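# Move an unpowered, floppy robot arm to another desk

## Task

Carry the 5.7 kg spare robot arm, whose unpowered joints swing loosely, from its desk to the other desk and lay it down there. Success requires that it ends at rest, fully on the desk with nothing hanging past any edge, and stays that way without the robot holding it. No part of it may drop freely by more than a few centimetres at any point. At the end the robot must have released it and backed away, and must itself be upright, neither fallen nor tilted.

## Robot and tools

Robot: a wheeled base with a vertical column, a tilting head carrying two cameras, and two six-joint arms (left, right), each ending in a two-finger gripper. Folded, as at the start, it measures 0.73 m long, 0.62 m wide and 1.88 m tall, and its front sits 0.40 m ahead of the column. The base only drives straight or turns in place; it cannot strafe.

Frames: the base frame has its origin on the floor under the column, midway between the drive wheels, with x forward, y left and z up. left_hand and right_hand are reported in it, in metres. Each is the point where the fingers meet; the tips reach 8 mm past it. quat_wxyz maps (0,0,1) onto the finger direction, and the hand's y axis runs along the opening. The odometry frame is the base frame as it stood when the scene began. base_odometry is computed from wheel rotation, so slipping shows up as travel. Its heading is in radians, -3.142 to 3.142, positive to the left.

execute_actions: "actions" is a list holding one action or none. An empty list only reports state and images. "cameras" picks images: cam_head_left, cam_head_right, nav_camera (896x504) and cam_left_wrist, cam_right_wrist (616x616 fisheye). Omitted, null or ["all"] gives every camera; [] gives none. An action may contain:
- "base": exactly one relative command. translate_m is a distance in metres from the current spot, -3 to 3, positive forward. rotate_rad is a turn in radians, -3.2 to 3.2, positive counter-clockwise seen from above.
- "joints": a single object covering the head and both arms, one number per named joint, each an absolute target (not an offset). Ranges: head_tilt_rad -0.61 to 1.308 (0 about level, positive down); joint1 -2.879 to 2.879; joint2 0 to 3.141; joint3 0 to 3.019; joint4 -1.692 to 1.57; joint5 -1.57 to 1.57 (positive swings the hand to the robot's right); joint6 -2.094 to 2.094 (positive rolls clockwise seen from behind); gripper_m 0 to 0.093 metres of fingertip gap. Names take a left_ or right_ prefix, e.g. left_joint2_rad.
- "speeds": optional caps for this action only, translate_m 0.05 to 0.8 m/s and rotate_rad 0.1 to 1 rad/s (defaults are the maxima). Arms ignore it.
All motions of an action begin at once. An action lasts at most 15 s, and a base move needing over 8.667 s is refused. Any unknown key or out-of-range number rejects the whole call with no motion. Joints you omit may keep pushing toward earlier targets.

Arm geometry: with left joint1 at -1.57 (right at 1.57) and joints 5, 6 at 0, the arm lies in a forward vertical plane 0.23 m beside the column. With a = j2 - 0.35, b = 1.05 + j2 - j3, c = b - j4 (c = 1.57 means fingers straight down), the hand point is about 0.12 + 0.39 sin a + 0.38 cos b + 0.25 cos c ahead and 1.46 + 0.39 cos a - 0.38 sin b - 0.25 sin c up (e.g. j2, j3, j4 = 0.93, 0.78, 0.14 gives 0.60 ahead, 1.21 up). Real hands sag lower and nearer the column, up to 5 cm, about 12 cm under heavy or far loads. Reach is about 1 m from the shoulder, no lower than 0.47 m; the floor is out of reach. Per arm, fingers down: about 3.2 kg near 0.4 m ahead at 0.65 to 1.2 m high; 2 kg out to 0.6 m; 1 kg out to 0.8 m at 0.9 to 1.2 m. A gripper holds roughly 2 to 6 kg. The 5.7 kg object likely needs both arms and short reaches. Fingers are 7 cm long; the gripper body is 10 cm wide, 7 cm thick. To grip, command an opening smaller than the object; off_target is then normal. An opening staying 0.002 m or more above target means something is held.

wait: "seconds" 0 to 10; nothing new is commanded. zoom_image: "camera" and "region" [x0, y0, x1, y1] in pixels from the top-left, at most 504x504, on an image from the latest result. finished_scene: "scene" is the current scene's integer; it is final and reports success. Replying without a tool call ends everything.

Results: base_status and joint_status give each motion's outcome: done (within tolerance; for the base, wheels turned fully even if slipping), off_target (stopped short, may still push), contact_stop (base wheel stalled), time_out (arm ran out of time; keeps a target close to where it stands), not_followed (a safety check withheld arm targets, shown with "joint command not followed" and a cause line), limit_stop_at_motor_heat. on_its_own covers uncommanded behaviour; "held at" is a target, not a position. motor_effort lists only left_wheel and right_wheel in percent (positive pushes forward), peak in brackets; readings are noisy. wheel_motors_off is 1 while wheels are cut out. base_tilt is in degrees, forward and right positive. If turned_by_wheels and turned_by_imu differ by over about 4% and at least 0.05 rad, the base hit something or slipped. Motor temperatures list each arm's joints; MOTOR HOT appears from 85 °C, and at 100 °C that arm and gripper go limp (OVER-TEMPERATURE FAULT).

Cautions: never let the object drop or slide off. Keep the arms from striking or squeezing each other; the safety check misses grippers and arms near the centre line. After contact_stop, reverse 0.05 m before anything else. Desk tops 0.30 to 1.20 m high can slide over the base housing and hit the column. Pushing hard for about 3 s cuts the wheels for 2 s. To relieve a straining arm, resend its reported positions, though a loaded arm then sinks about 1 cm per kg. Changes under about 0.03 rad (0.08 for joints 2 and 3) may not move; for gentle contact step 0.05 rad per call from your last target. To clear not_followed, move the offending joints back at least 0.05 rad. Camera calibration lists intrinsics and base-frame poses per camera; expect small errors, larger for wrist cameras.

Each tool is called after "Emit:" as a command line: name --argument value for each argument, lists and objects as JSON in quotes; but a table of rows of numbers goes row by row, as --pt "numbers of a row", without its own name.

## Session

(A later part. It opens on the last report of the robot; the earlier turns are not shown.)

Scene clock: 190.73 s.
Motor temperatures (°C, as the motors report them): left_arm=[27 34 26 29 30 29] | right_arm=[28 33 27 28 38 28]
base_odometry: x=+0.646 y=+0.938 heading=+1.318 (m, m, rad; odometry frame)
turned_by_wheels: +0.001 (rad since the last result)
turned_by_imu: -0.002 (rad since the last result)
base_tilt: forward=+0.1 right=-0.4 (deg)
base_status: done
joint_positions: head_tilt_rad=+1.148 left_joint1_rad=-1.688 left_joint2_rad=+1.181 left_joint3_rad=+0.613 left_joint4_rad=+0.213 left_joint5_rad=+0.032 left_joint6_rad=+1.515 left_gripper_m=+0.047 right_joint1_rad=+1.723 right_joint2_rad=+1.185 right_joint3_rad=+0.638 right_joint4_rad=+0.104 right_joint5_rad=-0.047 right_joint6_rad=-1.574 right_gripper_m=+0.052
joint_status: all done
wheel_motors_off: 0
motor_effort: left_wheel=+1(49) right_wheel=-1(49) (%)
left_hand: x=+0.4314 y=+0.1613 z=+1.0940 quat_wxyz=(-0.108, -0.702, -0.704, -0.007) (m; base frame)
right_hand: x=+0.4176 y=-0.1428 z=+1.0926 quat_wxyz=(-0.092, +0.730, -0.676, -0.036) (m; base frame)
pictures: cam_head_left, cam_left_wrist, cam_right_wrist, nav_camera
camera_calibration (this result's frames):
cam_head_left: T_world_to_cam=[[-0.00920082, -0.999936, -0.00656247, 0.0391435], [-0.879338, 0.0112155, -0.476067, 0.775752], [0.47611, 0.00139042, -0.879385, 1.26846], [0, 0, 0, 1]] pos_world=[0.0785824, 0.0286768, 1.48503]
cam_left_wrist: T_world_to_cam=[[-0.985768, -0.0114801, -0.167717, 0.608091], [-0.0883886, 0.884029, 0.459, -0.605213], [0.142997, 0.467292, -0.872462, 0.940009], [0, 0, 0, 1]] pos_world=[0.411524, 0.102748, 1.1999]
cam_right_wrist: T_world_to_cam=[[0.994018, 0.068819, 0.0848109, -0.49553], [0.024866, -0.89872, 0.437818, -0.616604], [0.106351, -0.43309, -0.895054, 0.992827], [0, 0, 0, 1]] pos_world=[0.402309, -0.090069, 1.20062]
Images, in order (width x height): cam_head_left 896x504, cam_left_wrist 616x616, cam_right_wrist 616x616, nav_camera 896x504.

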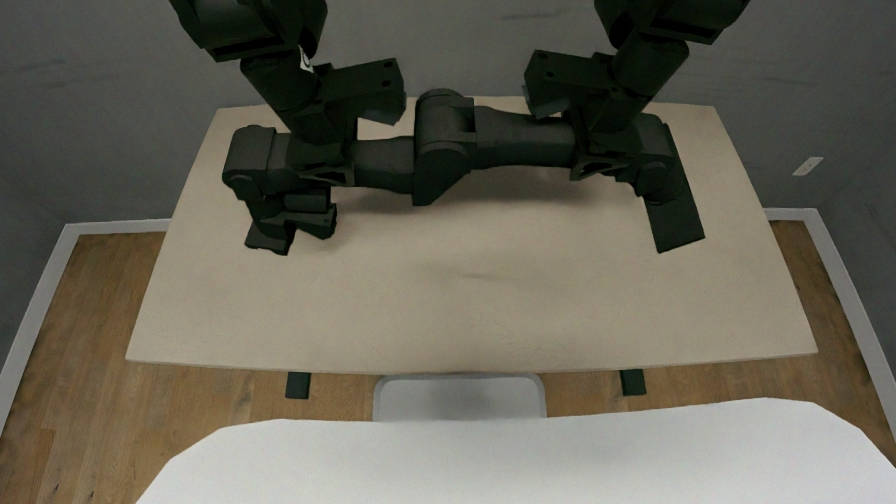

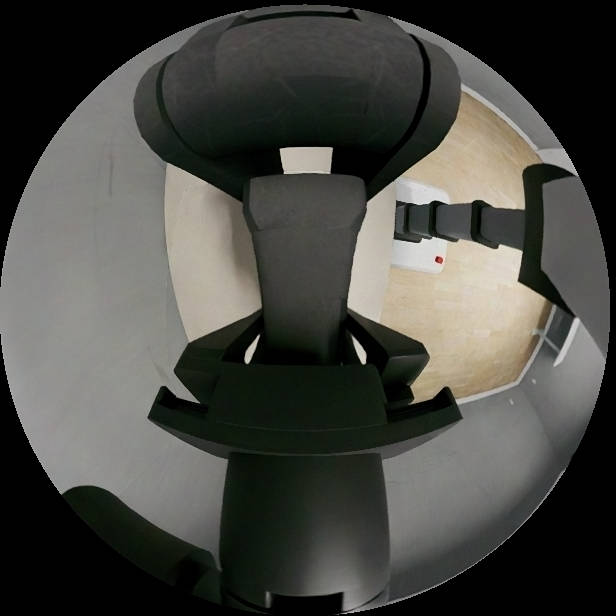

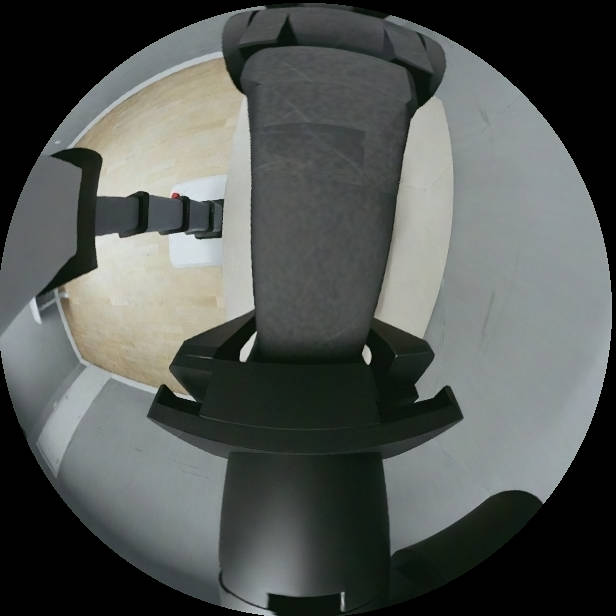

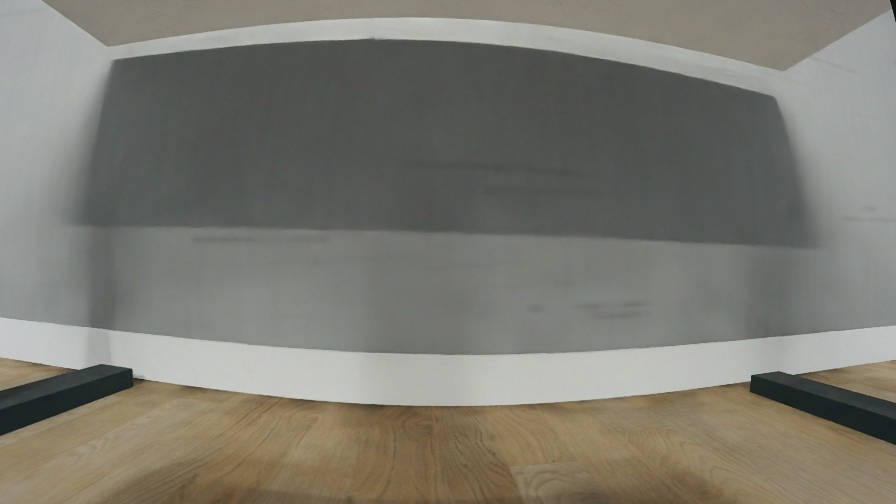

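Emit:
execute_actions --actions '[{"joints":{"left_joint2_rad":1.2,"left_joint3_rad":0.68,"right_joint2_rad":1.2,"right_joint3_rad":0.7}}]' --cameras '["cam_head_left"]'

Emit:
execute_actions --actions '[{"joints":{"left_joint2_rad":1.32,"left_joint3_rad":0.75,"right_joint2_rad":1.32,"right_joint3_rad":0.77}}]' --cameras '["cam_head_left"]'

Emit:
execute_actions --actions '[{"joints":{"left_joint2_rad":1.44,"left_joint3_rad":0.83,"right_joint2_rad":1.44,"right_joint3_rad":0.85}}]' --cameras '["cam_head_left","cam_head_right"]'

Scene clock: 199.97 s.
Motor temperatures (°C, as the motors report them): left_arm=[27 34 26 29 30 29] | right_arm=[28 33 27 28 38 28]
base_odometry: x=+0.646 y=+0.938 heading=+1.318 (m, m, rad; odometry frame)
turned_by_wheels: +0.000 (rad since the last result)
turned_by_imu: +0.000 (rad since the last result)
base_tilt: forward=+0.1 right=-0.4 (deg)
base_status: not commanded
joint_positions: head_tilt_rad=+1.148 left_joint1_rad=-1.687 left_joint2_rad=+1.323 left_joint3_rad=+0.702 left_joint4_rad=+0.221 left_joint5_rad=+0.037 left_joint6_rad=+1.516 left_gripper_m=+0.047 right_joint1_rad=+1.713 right_joint2_rad=+1.282 right_joint3_rad=+0.696 right_joint4_rad=+0.103 right_joint5_rad=-0.033 right_joint6_rad=-1.564 right_gripper_m=+0.052
joint_status: all done
wheel_motors_off: 0
motor_effort: left_wheel=+3(4) right_wheel=-3(4) (%)
left_hand: x=+0.4334 y=+0.1567 z=+1.0513 quat_wxyz=(-0.093, -0.704, -0.704, +0.009) (m; base frame)
right_hand: x=+0.4172 y=-0.1470 z=+1.0627 quat_wxyz=(-0.069, +0.726, -0.683, -0.041) (m; base frame)
pictures: cam_head_left
camera_calibration (this result's frames):
cam_head_left: T_world_to_cam=[[-0.00920082, -0.999936, -0.00656247, 0.0391435], [-0.879337, 0.0112155, -0.476067, 0.775753], [0.47611, 0.00139042, -0.879384, 1.26846], [0, 0, 0, 1]] pos_world=[0.0785824, 0.0286768, 1.48503]
Images, in order (width x height): cam_head_left 896x504.

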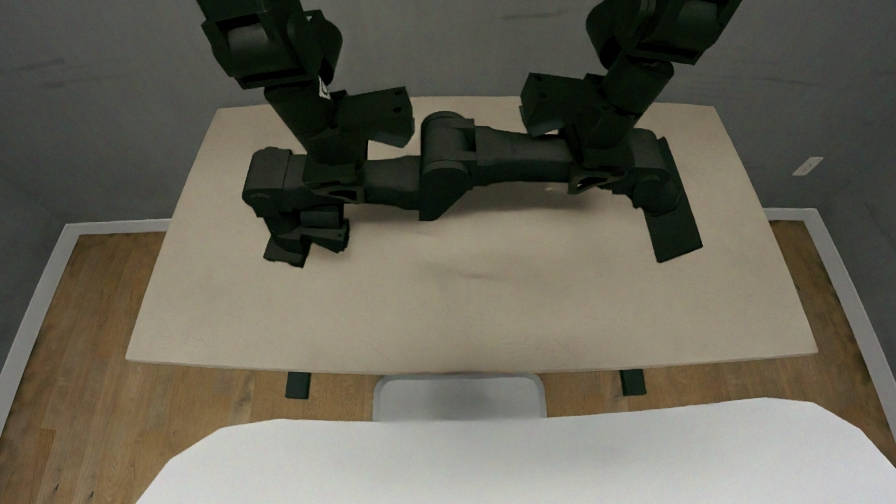

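Scene clock: 200.87 s.
Motor temperatures (°C, as the motors report them): left_arm=[27 34 26 29 30 29] | right_arm=[28 33 27 28 38 28]
base_odometry: x=+0.646 y=+0.938 heading=+1.318 (m, m, rad; odometry frame)
turned_by_wheels: +0.000 (rad since the last result)
turned_by_imu: +0.000 (rad since the last result)
base_tilt: forward=+0.1 right=-0.4 (deg)
base_status: not commanded
joint_positions: head_tilt_rad=+1.148 left_joint1_rad=-1.682 left_joint2_rad=+1.440 left_joint3_rad=+0.778 left_joint4_rad=+0.226 left_joint5_rad=+0.028 left_joint6_rad=+1.513 left_gripper_m=+0.047 right_joint1_rad=+1.704 right_joint2_rad=+1.402 right_joint3_rad=+0.772 right_joint4_rad=+0.108 right_joint5_rad=-0.032 right_joint6_rad=-1.565 right_gripper_m=+0.052
joint_status: all done
wheel_motors_off: 0
motor_effort: left_wheel=+3(4) right_wheel=-3(4) (%)
left_hand: x=+0.4326 y=+0.1570 z=+1.0131 quat_wxyz=(-0.075, -0.703, -0.707, +0.016) (m; base frame)
right_hand: x=+0.4162 y=-0.1472 z=+1.0250 quat_wxyz=(-0.052, +0.727, -0.683, -0.052) (m; base frame)
pictures: cam_head_left
camera_calibration (this result's frames):
cam_head_left: T_world_to_cam=[[-0.00920082, -0.999936, -0.00656247, 0.0391435], [-0.879337, 0.0112155, -0.476067, 0.775753], [0.47611, 0.00139042, -0.879384, 1.26846], [0, 0, 0, 1]] pos_world=[0.0785824, 0.0286768, 1.48503]
Images, in order (width x height): cam_head_left 896x504.

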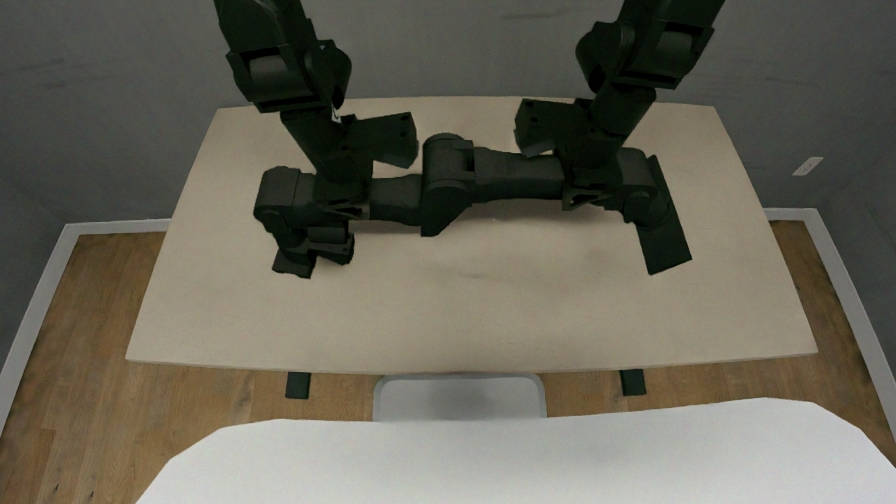

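Scene clock: 201.87 s.
Motor temperatures (°C, as the motors report them): left_arm=[27 34 26 29 30 29] | right_arm=[28 33 27 28 38 28]
base_odometry: x=+0.646 y=+0.938 heading=+1.318 (m, m, rad; odometry frame)
turned_by_wheels: +0.000 (rad since the last result)
turned_by_imu: +0.000 (rad since the last result)
base_tilt: forward=+0.1 right=-0.5 (deg)
base_status: not commanded
joint_positions: head_tilt_rad=+1.148 left_joint1_rad=-1.675 left_joint2_rad=+1.559 left_joint3_rad=+0.867 left_joint4_rad=+0.232 left_joint5_rad=+0.024 left_joint6_rad=+1.512 left_gripper_m=+0.047 right_joint1_rad=+1.699 right_joint2_rad=+1.519 right_joint3_rad=+0.859 right_joint4_rad=+0.113 right_joint5_rad=-0.030 right_joint6_rad=-1.569 right_gripper_m=+0.052
joint_status: all done
wheel_motors_off: 0
motor_effort: left_wheel=+3(4) right_wheel=-3(5) (%)
left_hand: x=+0.4337 y=+0.1580 z=+0.9722 quat_wxyz=(-0.063, -0.702, -0.709, +0.021) (m; base frame)
right_hand: x=+0.4178 y=-0.1461 z=+0.9858 quat_wxyz=(-0.041, +0.727, -0.683, -0.058) (m; base frame)
pictures: cam_head_left, cam_head_right
camera_calibration (this result's frames):
cam_head_left: T_world_to_cam=[[-0.00920082, -0.999936, -0.00656247, 0.0391435], [-0.879337, 0.0112155, -0.476067, 0.775753], [0.47611, 0.00139042, -0.879384, 1.26846], [0, 0, 0, 1]] pos_world=[0.0785824, 0.0286768, 1.48503]
cam_head_right: T_world_to_cam=[[-0.0187015, -0.999825, -0.000600216, -0.03881], [-0.875025, 0.0166576, -0.483792, 0.781941], [0.483717, -0.00852243, -0.875183, 1.25665], [0, 0, 0, 1]] pos_world=[0.0756272, -0.0411187, 1.47808]
Images, in order (width x height): cam_head_left 896x504, cam_head_right 896x504.

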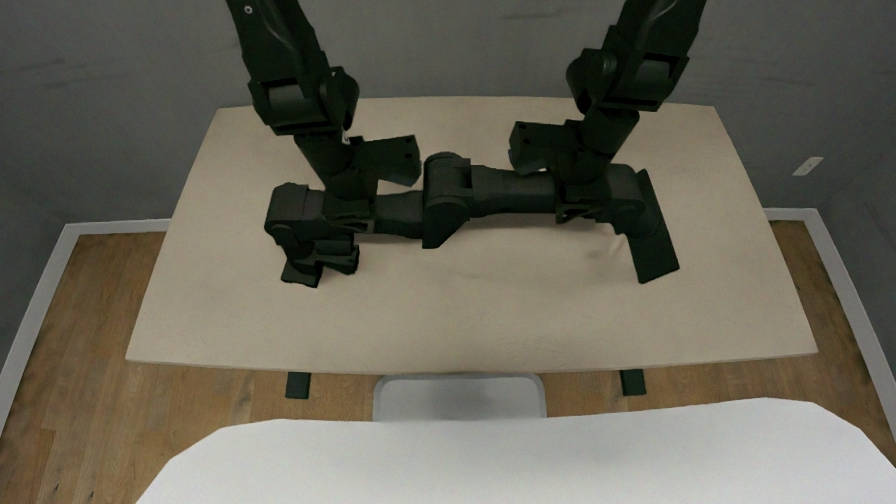

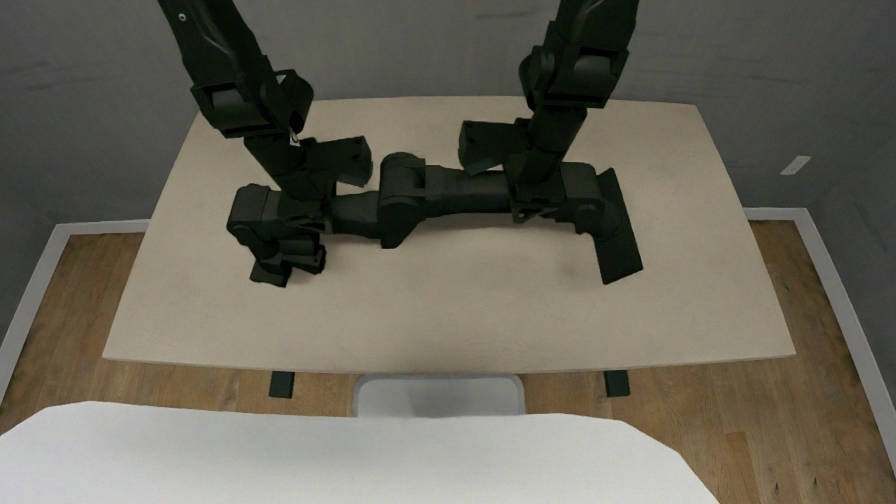

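Emit:
execute_actions --actions '[{"joints":{"left_joint2_rad":1.53,"left_joint3_rad":0.9,"right_joint2_rad":1.53,"right_joint3_rad":0.92}}]' --cameras '["cam_head_left"]'

Emit:
execute_actions --actions '[{"joints":{"left_joint2_rad":1.62,"left_joint3_rad":0.98,"right_joint2_rad":1.62,"right_joint3_rad":1.0}}]' --cameras '["cam_head_left"]'

Emit:
zoom_image --camera "cam_head_left" --region '[220,140,470,330]'

Scene clock: 207.40 s.
Motor temperatures (°C, as the motors report them): left_arm=[27 35 26 29 30 29] | right_arm=[28 34 27 28 37 28]
base_odometry: x=+0.646 y=+0.938 heading=+1.318 (m, m, rad; odometry frame)
turned_by_wheels: +0.000 (rad since the last result)
turned_by_imu: +0.000 (rad since the last result)
base_tilt: forward=+0.2 right=-0.3 (deg)
base_status: not commanded
joint_positions: head_tilt_rad=+1.148 left_joint1_rad=-1.674 left_joint2_rad=+1.601 left_joint3_rad=+0.917 left_joint4_rad=+0.230 left_joint5_rad=+0.012 left_joint6_rad=+1.517 left_gripper_m=+0.047 right_joint1_rad=+1.690 right_joint2_rad=+1.611 right_joint3_rad=+0.944 right_joint4_rad=+0.120 right_joint5_rad=-0.027 right_joint6_rad=-1.575 right_gripper_m=+0.051
joint_status: all done
wheel_motors_off: 0
motor_effort: left_wheel=+3(4) right_wheel=-2(4) (%)
left_hand: x=+0.4442 y=+0.1587 z=+0.9565 quat_wxyz=(-0.061, -0.704, -0.708, +0.014) (m; base frame)
right_hand: x=+0.4281 y=-0.1478 z=+0.9524 quat_wxyz=(-0.037, +0.728, -0.682, -0.054) (m; base frame)
pictures: cam_head_left
camera_calibration (this result's frames):
cam_head_left: T_world_to_cam=[[-0.00920098, -0.999936, -0.00656225, 0.0391432], [-0.879349, 0.0112155, -0.476046, 0.775721], [0.476089, 0.00139042, -0.879396, 1.26848], [0, 0, 0, 1]] pos_world=[0.0785811, 0.0286768, 1.48503]
Images, in order (width x height): cam_head_left 896x504.

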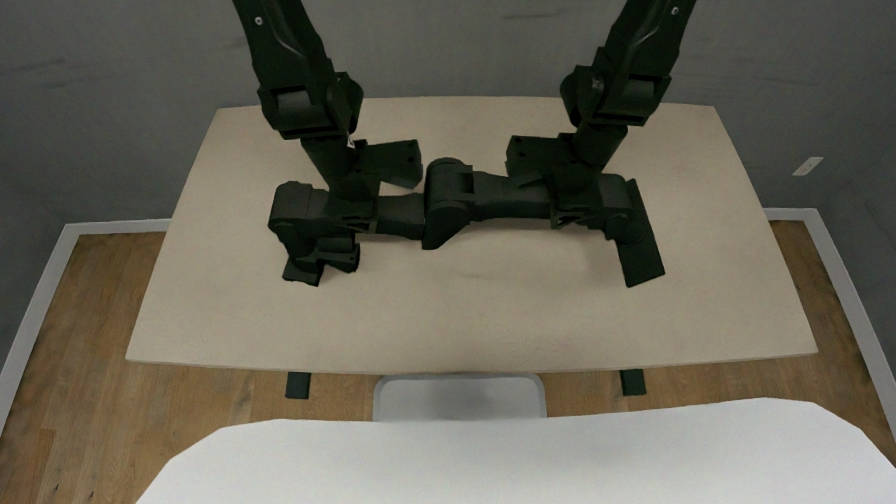

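Scene clock: 208.30 s.
Motor temperatures (°C, as the motors report them): left_arm=[27 34 26 29 30 29] | right_arm=[28 34 27 28 37 28]
base_odometry: x=+0.646 y=+0.938 heading=+1.318 (m, m, rad; odometry frame)
turned_by_wheels: +0.000 (rad since the last result)
turned_by_imu: +0.000 (rad since the last result)
base_tilt: forward=+0.1 right=-0.3 (deg)
base_status: not commanded
joint_positions: head_tilt_rad=+1.148 left_joint1_rad=-1.681 left_joint2_rad=+1.639 left_joint3_rad=+0.988 left_joint4_rad=+0.222 left_joint5_rad=+0.017 left_joint6_rad=+1.553 left_gripper_m=+0.047 right_joint1_rad=+1.672 right_joint2_rad=+1.709 right_joint3_rad=+1.041 right_joint4_rad=+0.132 right_joint5_rad=-0.020 right_joint6_rad=-1.556 right_gripper_m=+0.051
joint_status: all done
wheel_motors_off: 0
motor_effort: left_wheel=+1(4) right_wheel=-3(3) (%)
left_hand: x=+0.4663 y=+0.1512 z=+0.9419 quat_wxyz=(-0.074, -0.717, -0.693, +0.008) (m; base frame)
right_hand: x=+0.4404 y=-0.1565 z=+0.9150 quat_wxyz=(-0.033, +0.719, -0.693, -0.042) (m; base frame)
pictures: cam_head_left
camera_calibration (this result's frames):
cam_head_left: T_world_to_cam=[[-0.00920098, -0.999936, -0.00656225, 0.0391432], [-0.879349, 0.0112155, -0.476046, 0.775721], [0.476089, 0.00139042, -0.879396, 1.26848], [0, 0, 0, 1]] pos_world=[0.0785811, 0.0286768, 1.48503]
Images, in order (width x height): cam_head_left 896x504.

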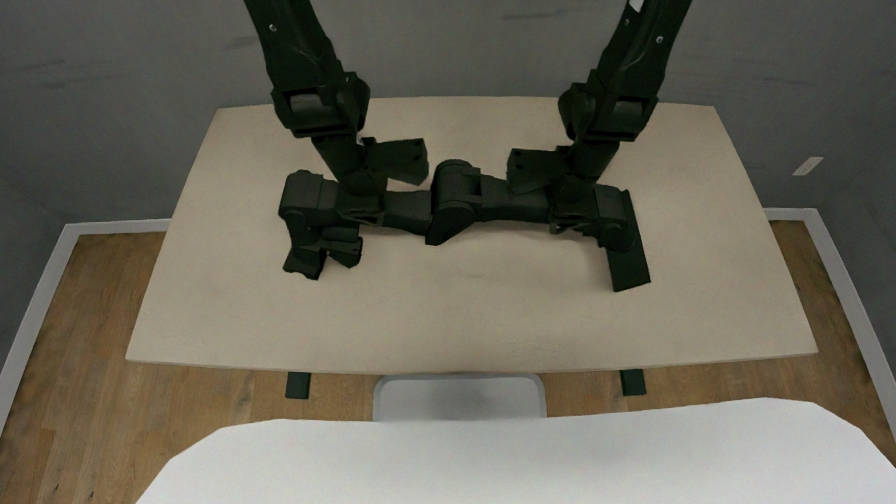

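Region (220, 140, 470, 330) of cam_head_left's 896x504 image, scaled by 2.016, with more detail than that image has; it fills the top 383 rows of this view, and the rest is white.

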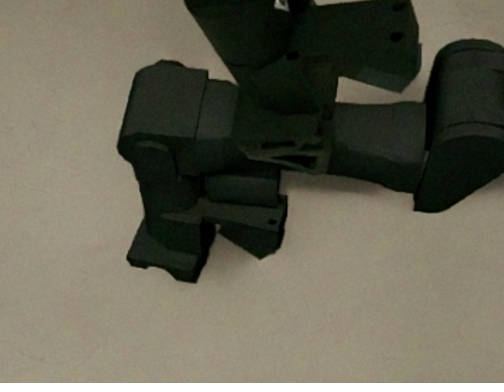

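Emit:
execute_actions --actions '[{"base":{"rotate_rad":-0.1},"speeds":{"rotate_rad":0.1},"joints":{"left_joint2_rad":1.58,"left_joint3_rad":0.95,"right_joint2_rad":1.58,"right_joint3_rad":0.96}}]' --cameras '["cam_head_left"]'

Emit:
zoom_image --camera "cam_head_left" --region '[200,140,470,330]'

Scene clock: 220.17 s.
Motor temperatures (°C, as the motors report them): left_arm=[27 33 26 29 30 29] | right_arm=[28 35 27 28 35 28]
base_odometry: x=+0.646 y=+0.938 heading=+1.219 (m, m, rad; odometry frame)
turned_by_wheels: -0.099 (rad since the last result)
turned_by_imu: -0.099 (rad since the last result)
base_tilt: forward=+0.0 right=-0.3 (deg)
base_status: done
joint_positions: head_tilt_rad=+1.148 left_joint1_rad=-1.680 left_joint2_rad=+1.660 left_joint3_rad=+0.975 left_joint4_rad=+0.222 left_joint5_rad=+0.029 left_joint6_rad=+1.541 left_gripper_m=+0.047 right_joint1_rad=+1.676 right_joint2_rad=+1.686 right_joint3_rad=+0.995 right_joint4_rad=+0.123 right_joint5_rad=-0.011 right_joint6_rad=-1.544 right_gripper_m=+0.051
joint_status: all done
wheel_motors_off: 0
motor_effort: left_wheel=+0(29) right_wheel=+0(33) (%)
left_hand: x=+0.4470 y=+0.1500 z=+0.9354 quat_wxyz=(-0.065, -0.713, -0.697, +0.024) (m; base frame)
right_hand: x=+0.4223 y=-0.1570 z=+0.9253 quat_wxyz=(-0.019, +0.716, -0.696, -0.052) (m; base frame)
pictures: cam_head_left
camera_calibration (this result's frames):
cam_head_left: T_world_to_cam=[[-0.00920098, -0.999936, -0.00656225, 0.0391432], [-0.879349, 0.0112155, -0.476046, 0.775721], [0.476089, 0.00139042, -0.879396, 1.26848], [0, 0, 0, 1]] pos_world=[0.0785811, 0.0286768, 1.48503]
Images, in order (width x height): cam_head_left 896x504.

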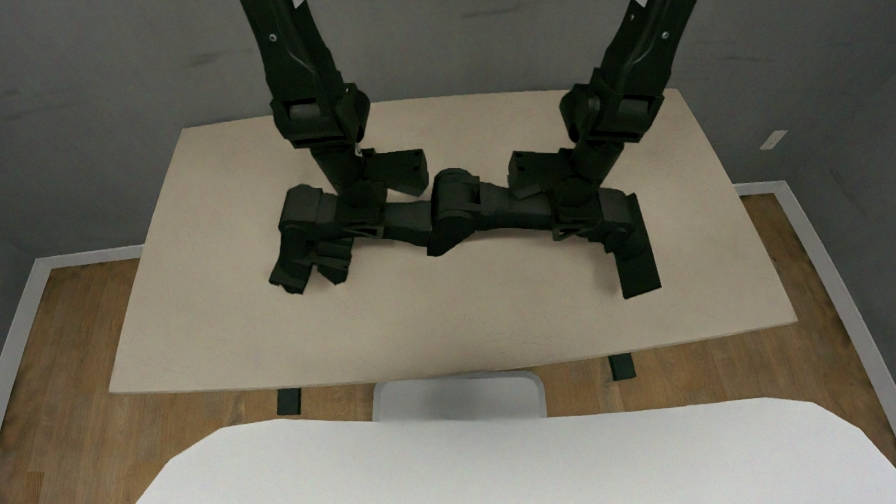

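Region (200, 140, 470, 330) of cam_head_left's 896x504 image, scaled by 1.867, with more detail than that image has; it fills the top 355 rows of this view, and the rest is white.

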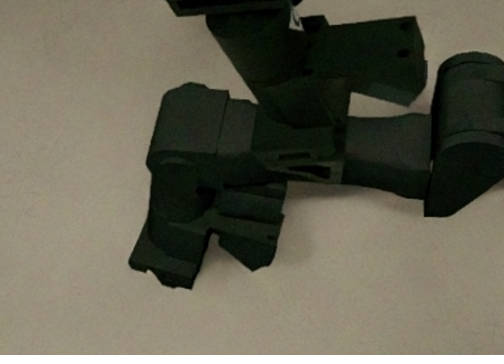

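Emit:
execute_actions --actions '[{"base":{"rotate_rad":-0.1},"speeds":{"rotate_rad":0.1},"joints":{"left_joint2_rad":1.68,"left_joint3_rad":1.04,"right_joint2_rad":1.66,"right_joint3_rad":1.03}}]' --cameras '["cam_head_left"]'

Emit:
zoom_image --camera "cam_head_left" --region '[200,140,470,330]'

Scene clock: 224.00 s.
Motor temperatures (°C, as the motors report them): left_arm=[27 34 26 29 30 29] | right_arm=[28 35 28 28 34 28]
base_odometry: x=+0.646 y=+0.938 heading=+1.120 (m, m, rad; odometry frame)
turned_by_wheels: -0.099 (rad since the last result)
turned_by_imu: -0.099 (rad since the last result)
base_tilt: forward=+0.2 right=-0.3 (deg)
base_status: done
joint_positions: head_tilt_rad=+1.148 left_joint1_rad=-1.676 left_joint2_rad=+1.763 left_joint3_rad=+1.072 left_joint4_rad=+0.229 left_joint5_rad=+0.023 left_joint6_rad=+1.539 left_gripper_m=+0.047 right_joint1_rad=+1.674 right_joint2_rad=+1.747 right_joint3_rad=+1.061 right_joint4_rad=+0.117 right_joint5_rad=-0.010 right_joint6_rad=-1.533 right_gripper_m=+0.051
joint_status: all done
wheel_motors_off: 0
motor_effort: left_wheel=+0(28) right_wheel=-1(45) (%)
left_hand: x=+0.4535 y=+0.1499 z=+0.8967 quat_wxyz=(-0.062, -0.712, -0.699, +0.020) (m; base frame)
right_hand: x=+0.4281 y=-0.1558 z=+0.9018 quat_wxyz=(-0.018, +0.712, -0.701, -0.051) (m; base frame)
pictures: cam_head_left
camera_calibration (this result's frames):
cam_head_left: T_world_to_cam=[[-0.00920098, -0.999936, -0.00656225, 0.0391432], [-0.879349, 0.0112155, -0.476046, 0.775721], [0.476089, 0.00139042, -0.879396, 1.26848], [0, 0, 0, 1]] pos_world=[0.0785811, 0.0286768, 1.48503]
Images, in order (width x height): cam_head_left 896x504.

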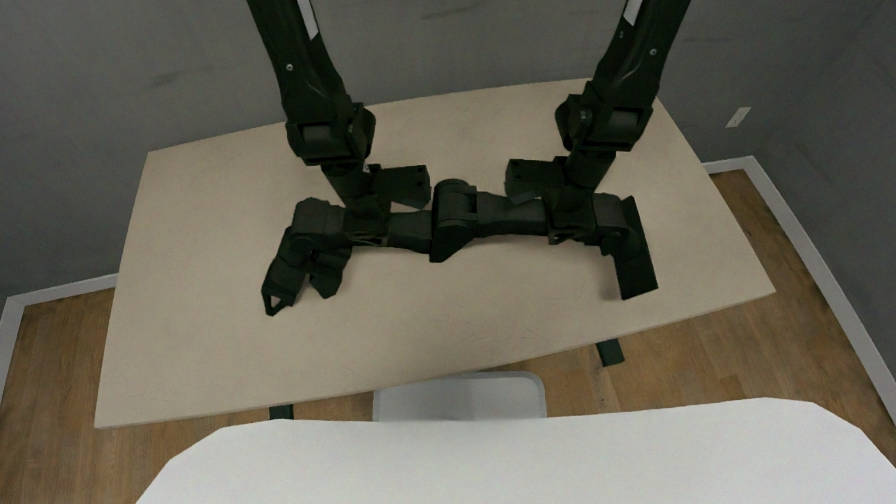

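Region (200, 140, 470, 330) of cam_head_left's 896x504 image, scaled by 1.867, with more detail than that image has; it fills the top 355 rows of this view, and the rest is white.

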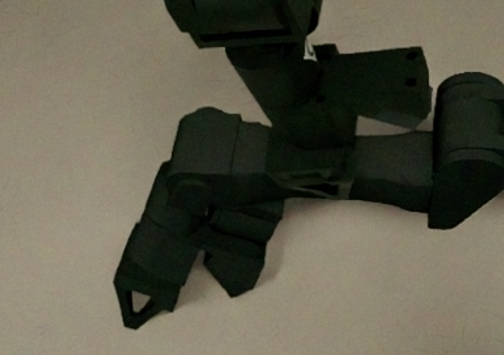

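Emit:
execute_actions --actions '[{"base":{"translate_m":0.06},"speeds":{"translate_m":0.05},"joints":{"left_joint2_rad":1.78,"left_joint3_rad":1.14,"right_joint2_rad":1.76,"right_joint3_rad":1.13}}]' --cameras '["cam_head_left"]'

Emit:
execute_actions --actions '[{"joints":{"left_joint2_rad":1.88,"left_joint3_rad":1.24,"right_joint2_rad":1.86,"right_joint3_rad":1.23}}]' --cameras '["cam_head_left","cam_head_right"]'

Scene clock: 230.47 s.
Motor temperatures (°C, as the motors report them): left_arm=[27 34 27 29 30 29] | right_arm=[28 36 28 28 34 28]
base_odometry: x=+0.673 y=+0.992 heading=+1.119 (m, m, rad; odometry frame)
turned_by_wheels: -0.001 (rad since the last result)
turned_by_imu: -0.001 (rad since the last result)
base_tilt: forward=+0.1 right=-0.4 (deg)
base_status: done
joint_positions: head_tilt_rad=+1.149 left_joint1_rad=-1.669 left_joint2_rad=+1.859 left_joint3_rad=+1.162 left_joint4_rad=+0.230 left_joint5_rad=+0.017 left_joint6_rad=+1.536 left_gripper_m=+0.047 right_joint1_rad=+1.671 right_joint2_rad=+1.853 right_joint3_rad=+1.161 right_joint4_rad=+0.118 right_joint5_rad=-0.011 right_joint6_rad=-1.543 right_gripper_m=+0.051
joint_status: all done
wheel_motors_off: 0
motor_effort: left_wheel=+0(45) right_wheel=+1(50) (%)
left_hand: x=+0.4538 y=+0.1522 z=+0.8599 quat_wxyz=(-0.056, -0.710, -0.701, +0.018) (m; base frame)
right_hand: x=+0.4296 y=-0.1540 z=+0.8617 quat_wxyz=(-0.016, +0.715, -0.697, -0.052) (m; base frame)
pictures: cam_head_left
camera_calibration (this result's frames):
cam_head_left: T_world_to_cam=[[-0.00920611, -0.999936, -0.00655505, 0.0391323], [-0.879721, 0.0112155, -0.475357, 0.774679], [0.475401, 0.00139042, -0.879768, 1.26909], [0, 0, 0, 1]] pos_world=[0.078538, 0.0286768, 1.48501]
Images, in order (width x height): cam_head_left 896x504.

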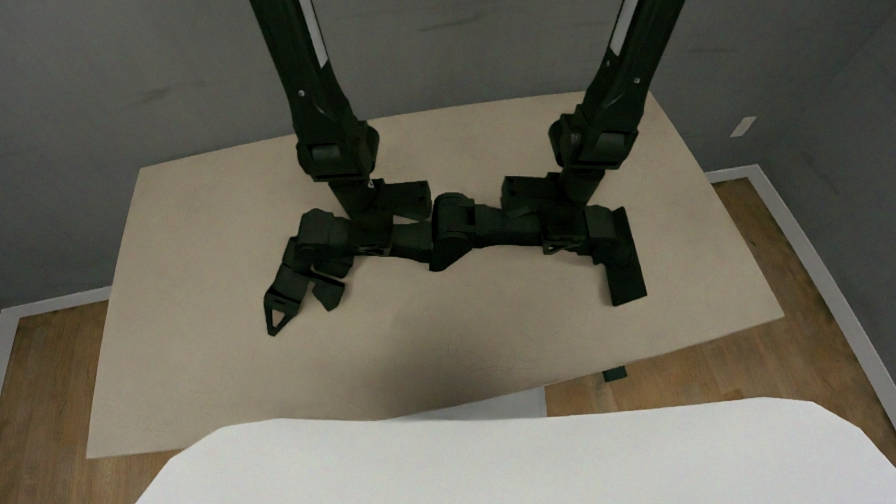

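Scene clock: 231.33 s.
Motor temperatures (°C, as the motors report them): left_arm=[27 34 27 29 30 29] | right_arm=[28 36 28 28 34 28]
base_odometry: x=+0.673 y=+0.992 heading=+1.119 (m, m, rad; odometry frame)
turned_by_wheels: +0.000 (rad since the last result)
turned_by_imu: +0.000 (rad since the last result)
base_tilt: forward=+0.1 right=-0.5 (deg)
base_status: not commanded
joint_positions: head_tilt_rad=+1.149 left_joint1_rad=-1.668 left_joint2_rad=+1.912 left_joint3_rad=+1.243 left_joint4_rad=+0.229 left_joint5_rad=-0.002 left_joint6_rad=+1.555 left_gripper_m=+0.047 right_joint1_rad=+1.665 right_joint2_rad=+1.946 right_joint3_rad=+1.272 right_joint4_rad=+0.126 right_joint5_rad=-0.016 right_joint6_rad=-1.545 right_gripper_m=+0.051
joint_status: all done
wheel_motors_off: 0
motor_effort: left_wheel=-1(3) right_wheel=+2(3) (%)
left_hand: x=+0.4723 y=+0.1532 z=+0.8382 quat_wxyz=(-0.060, -0.716, -0.695, +0.001) (m; base frame)
right_hand: x=+0.4434 y=-0.1541 z=+0.8247 quat_wxyz=(-0.025, +0.714, -0.698, -0.043) (m; base frame)
pictures: cam_head_left, cam_head_right
camera_calibration (this result's frames):
cam_head_left: T_world_to_cam=[[-0.00920611, -0.999936, -0.00655505, 0.0391323], [-0.879721, 0.0112155, -0.475357, 0.774679], [0.475401, 0.00139042, -0.879768, 1.26909], [0, 0, 0, 1]] pos_world=[0.078538, 0.0286768, 1.48501]
cam_head_right: T_world_to_cam=[[-0.018702, -0.999825, -0.000585123, -0.0388332], [-0.875415, 0.0166576, -0.483085, 0.780873], [0.483011, -0.00852243, -0.875573, 1.25729], [0, 0, 0, 1]] pos_world=[0.0755772, -0.0411187, 1.47806]
Images, in order (width x height): cam_head_left 896x504, cam_head_right 896x504.

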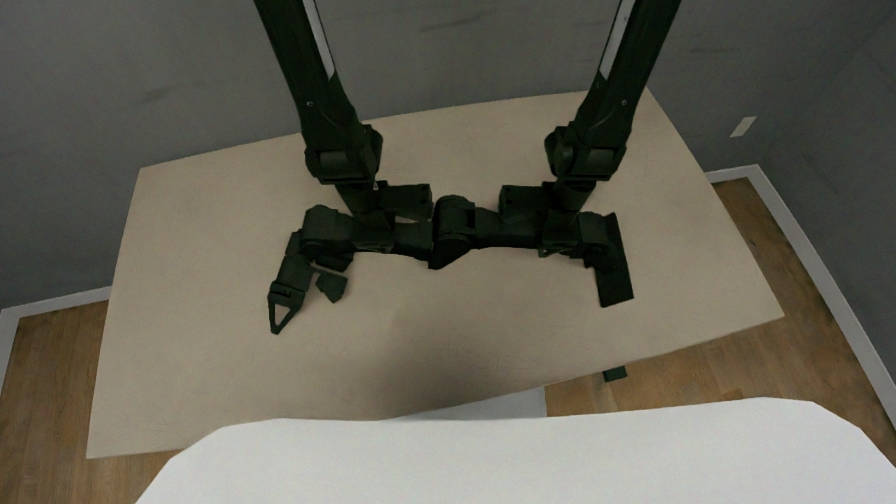

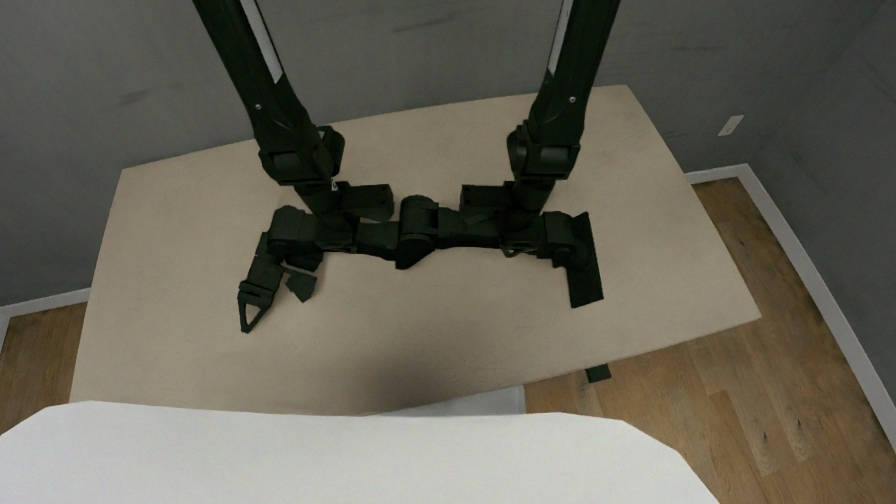

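Emit:
execute_actions --actions '[{"joints":{"left_joint2_rad":1.95,"left_joint3_rad":1.3,"right_joint2_rad":1.95,"right_joint3_rad":1.3}}]' --cameras '["cam_head_left"]'

Emit:
zoom_image --camera "cam_head_left" --region '[230,150,660,350]'

Scene clock: 233.87 s.
Motor temperatures (°C, as the motors report them): left_arm=[27 34 26 29 30 29] | right_arm=[28 36 28 28 34 28]
base_odometry: x=+0.673 y=+0.992 heading=+1.119 (m, m, rad; odometry frame)
turned_by_wheels: +0.000 (rad since the last result)
turned_by_imu: +0.000 (rad since the last result)
base_tilt: forward=+0.1 right=-0.4 (deg)
base_status: not commanded
joint_positions: head_tilt_rad=+1.149 left_joint1_rad=-1.663 left_joint2_rad=+1.938 left_joint3_rad=+1.275 left_joint4_rad=+0.223 left_joint5_rad=-0.007 left_joint6_rad=+1.560 left_gripper_m=+0.047 right_joint1_rad=+1.666 right_joint2_rad=+1.969 right_joint3_rad=+1.301 right_joint4_rad=+0.120 right_joint5_rad=-0.004 right_joint6_rad=-1.538 right_gripper_m=+0.051
joint_status: all done
wheel_motors_off: 0
motor_effort: left_wheel=+0(1) right_wheel=+3(3) (%)
left_hand: x=+0.4744 y=+0.1574 z=+0.8274 quat_wxyz=(-0.056, -0.717, -0.695, -0.003) (m; base frame)
right_hand: x=+0.4460 y=-0.1542 z=+0.8154 quat_wxyz=(-0.021, +0.712, -0.701, -0.039) (m; base frame)
pictures: cam_head_left
camera_calibration (this result's frames):
cam_head_left: T_world_to_cam=[[-0.00920611, -0.999936, -0.00655505, 0.0391323], [-0.879721, 0.0112155, -0.475358, 0.774679], [0.475401, 0.00139042, -0.879768, 1.26908], [0, 0, 0, 1]] pos_world=[0.0785381, 0.0286768, 1.48501]
Images, in order (width x height): cam_head_left 896x504.

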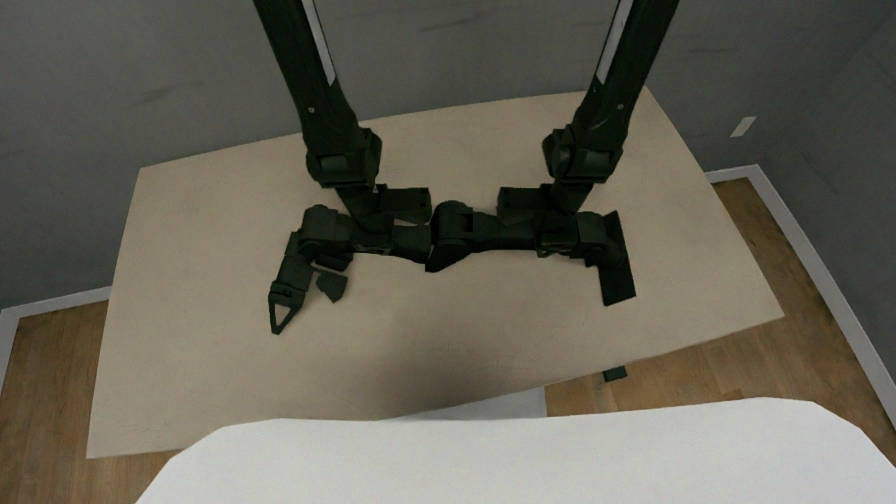

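Region (230, 150, 660, 350) of cam_head_left's 896x504 image, scaled by 1.172, with more detail than that image has; it fills the top 234 rows of this view, and the rest is white.

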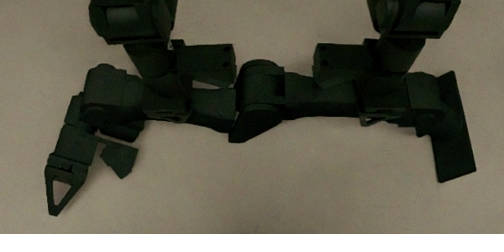

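Emit:
execute_actions --actions '[{"joints":{"left_joint2_rad":2.03,"left_joint3_rad":1.37,"right_joint2_rad":2.03,"right_joint3_rad":1.37}}]' --cameras '["cam_head_left","cam_left_wrist","cam_right_wrist"]'

Scene clock: 238.93 s.
Motor temperatures (°C, as the motors report them): left_arm=[27 33 26 29 30 29] | right_arm=[28 35 27 28 33 28]
base_odometry: x=+0.673 y=+0.992 heading=+1.119 (m, m, rad; odometry frame)
turned_by_wheels: +0.000 (rad since the last result)
turned_by_imu: +0.000 (rad since the last result)
base_tilt: forward=+0.1 right=-0.4 (deg)
base_status: not commanded
joint_positions: head_tilt_rad=+1.149 left_joint1_rad=-1.647 left_joint2_rad=+2.017 left_joint3_rad=+1.357 left_joint4_rad=+0.217 left_joint5_rad=-0.010 left_joint6_rad=+1.568 left_gripper_m=+0.047 right_joint1_rad=+1.677 right_joint2_rad=+2.039 right_joint3_rad=+1.382 right_joint4_rad=+0.114 right_joint5_rad=+0.001 right_joint6_rad=-1.518 right_gripper_m=+0.051
joint_status: all done
wheel_motors_off: 0
motor_effort: left_wheel=+0(1) right_wheel=+1(3) (%)
left_hand: x=+0.4737 y=+0.1679 z=+0.7961 quat_wxyz=(-0.049, -0.717, -0.695, -0.008) (m; base frame)
right_hand: x=+0.4478 y=-0.1445 z=+0.7887 quat_wxyz=(-0.024, +0.707, -0.706, -0.040) (m; base frame)
pictures: cam_head_left, cam_left_wrist, cam_right_wrist
camera_calibration (this result's frames):
cam_head_left: T_world_to_cam=[[-0.00920611, -0.999936, -0.00655504, 0.0391323], [-0.879721, 0.0112155, -0.475357, 0.774679], [0.4754, 0.00139042, -0.879768, 1.26909], [0, 0, 0, 1]] pos_world=[0.078538, 0.0286768, 1.48501]
cam_left_wrist: T_world_to_cam=[[-0.99566, 0.0331728, -0.0869485, 0.532768], [-0.0190781, 0.841708, 0.539596, -0.560465], [0.0910851, 0.538913, -0.837422, 0.65569], [0, 0, 0, 1]] pos_world=[0.46004, 0.100714, 0.897838]
cam_right_wrist: T_world_to_cam=[[0.999732, 0.00297188, -0.0229603, -0.426731], [0.014441, -0.855202, 0.518094, -0.538155], [-0.0180959, -0.518287, -0.855015, 0.728709], [0, 0, 0, 1]] pos_world=[0.447574, -0.0812825, 0.892074]
Images, in order (width x height): cam_head_left 896x504, cam_left_wrist 616x616, cam_right_wrist 616x616.

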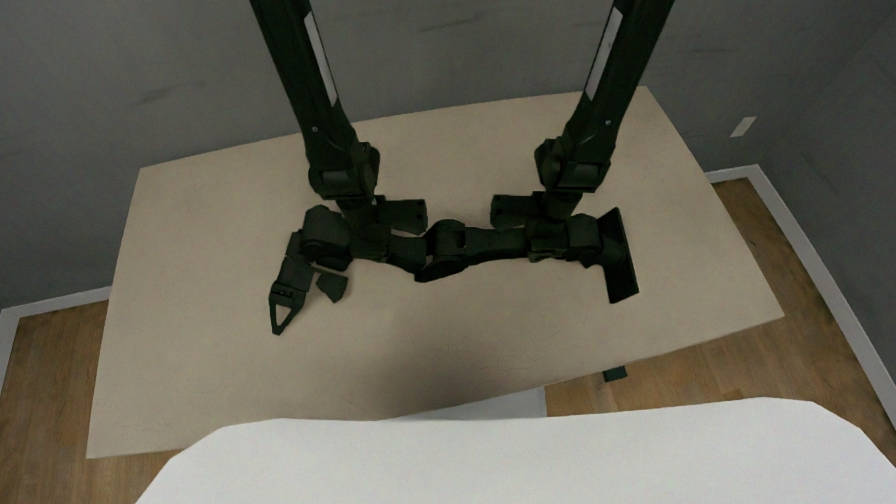

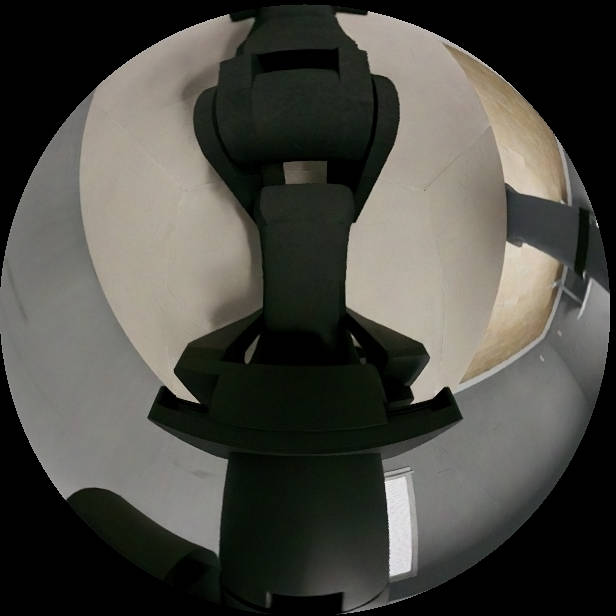

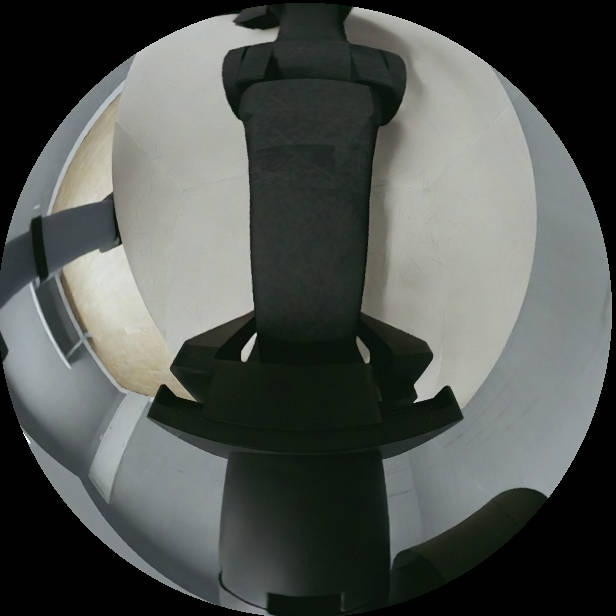

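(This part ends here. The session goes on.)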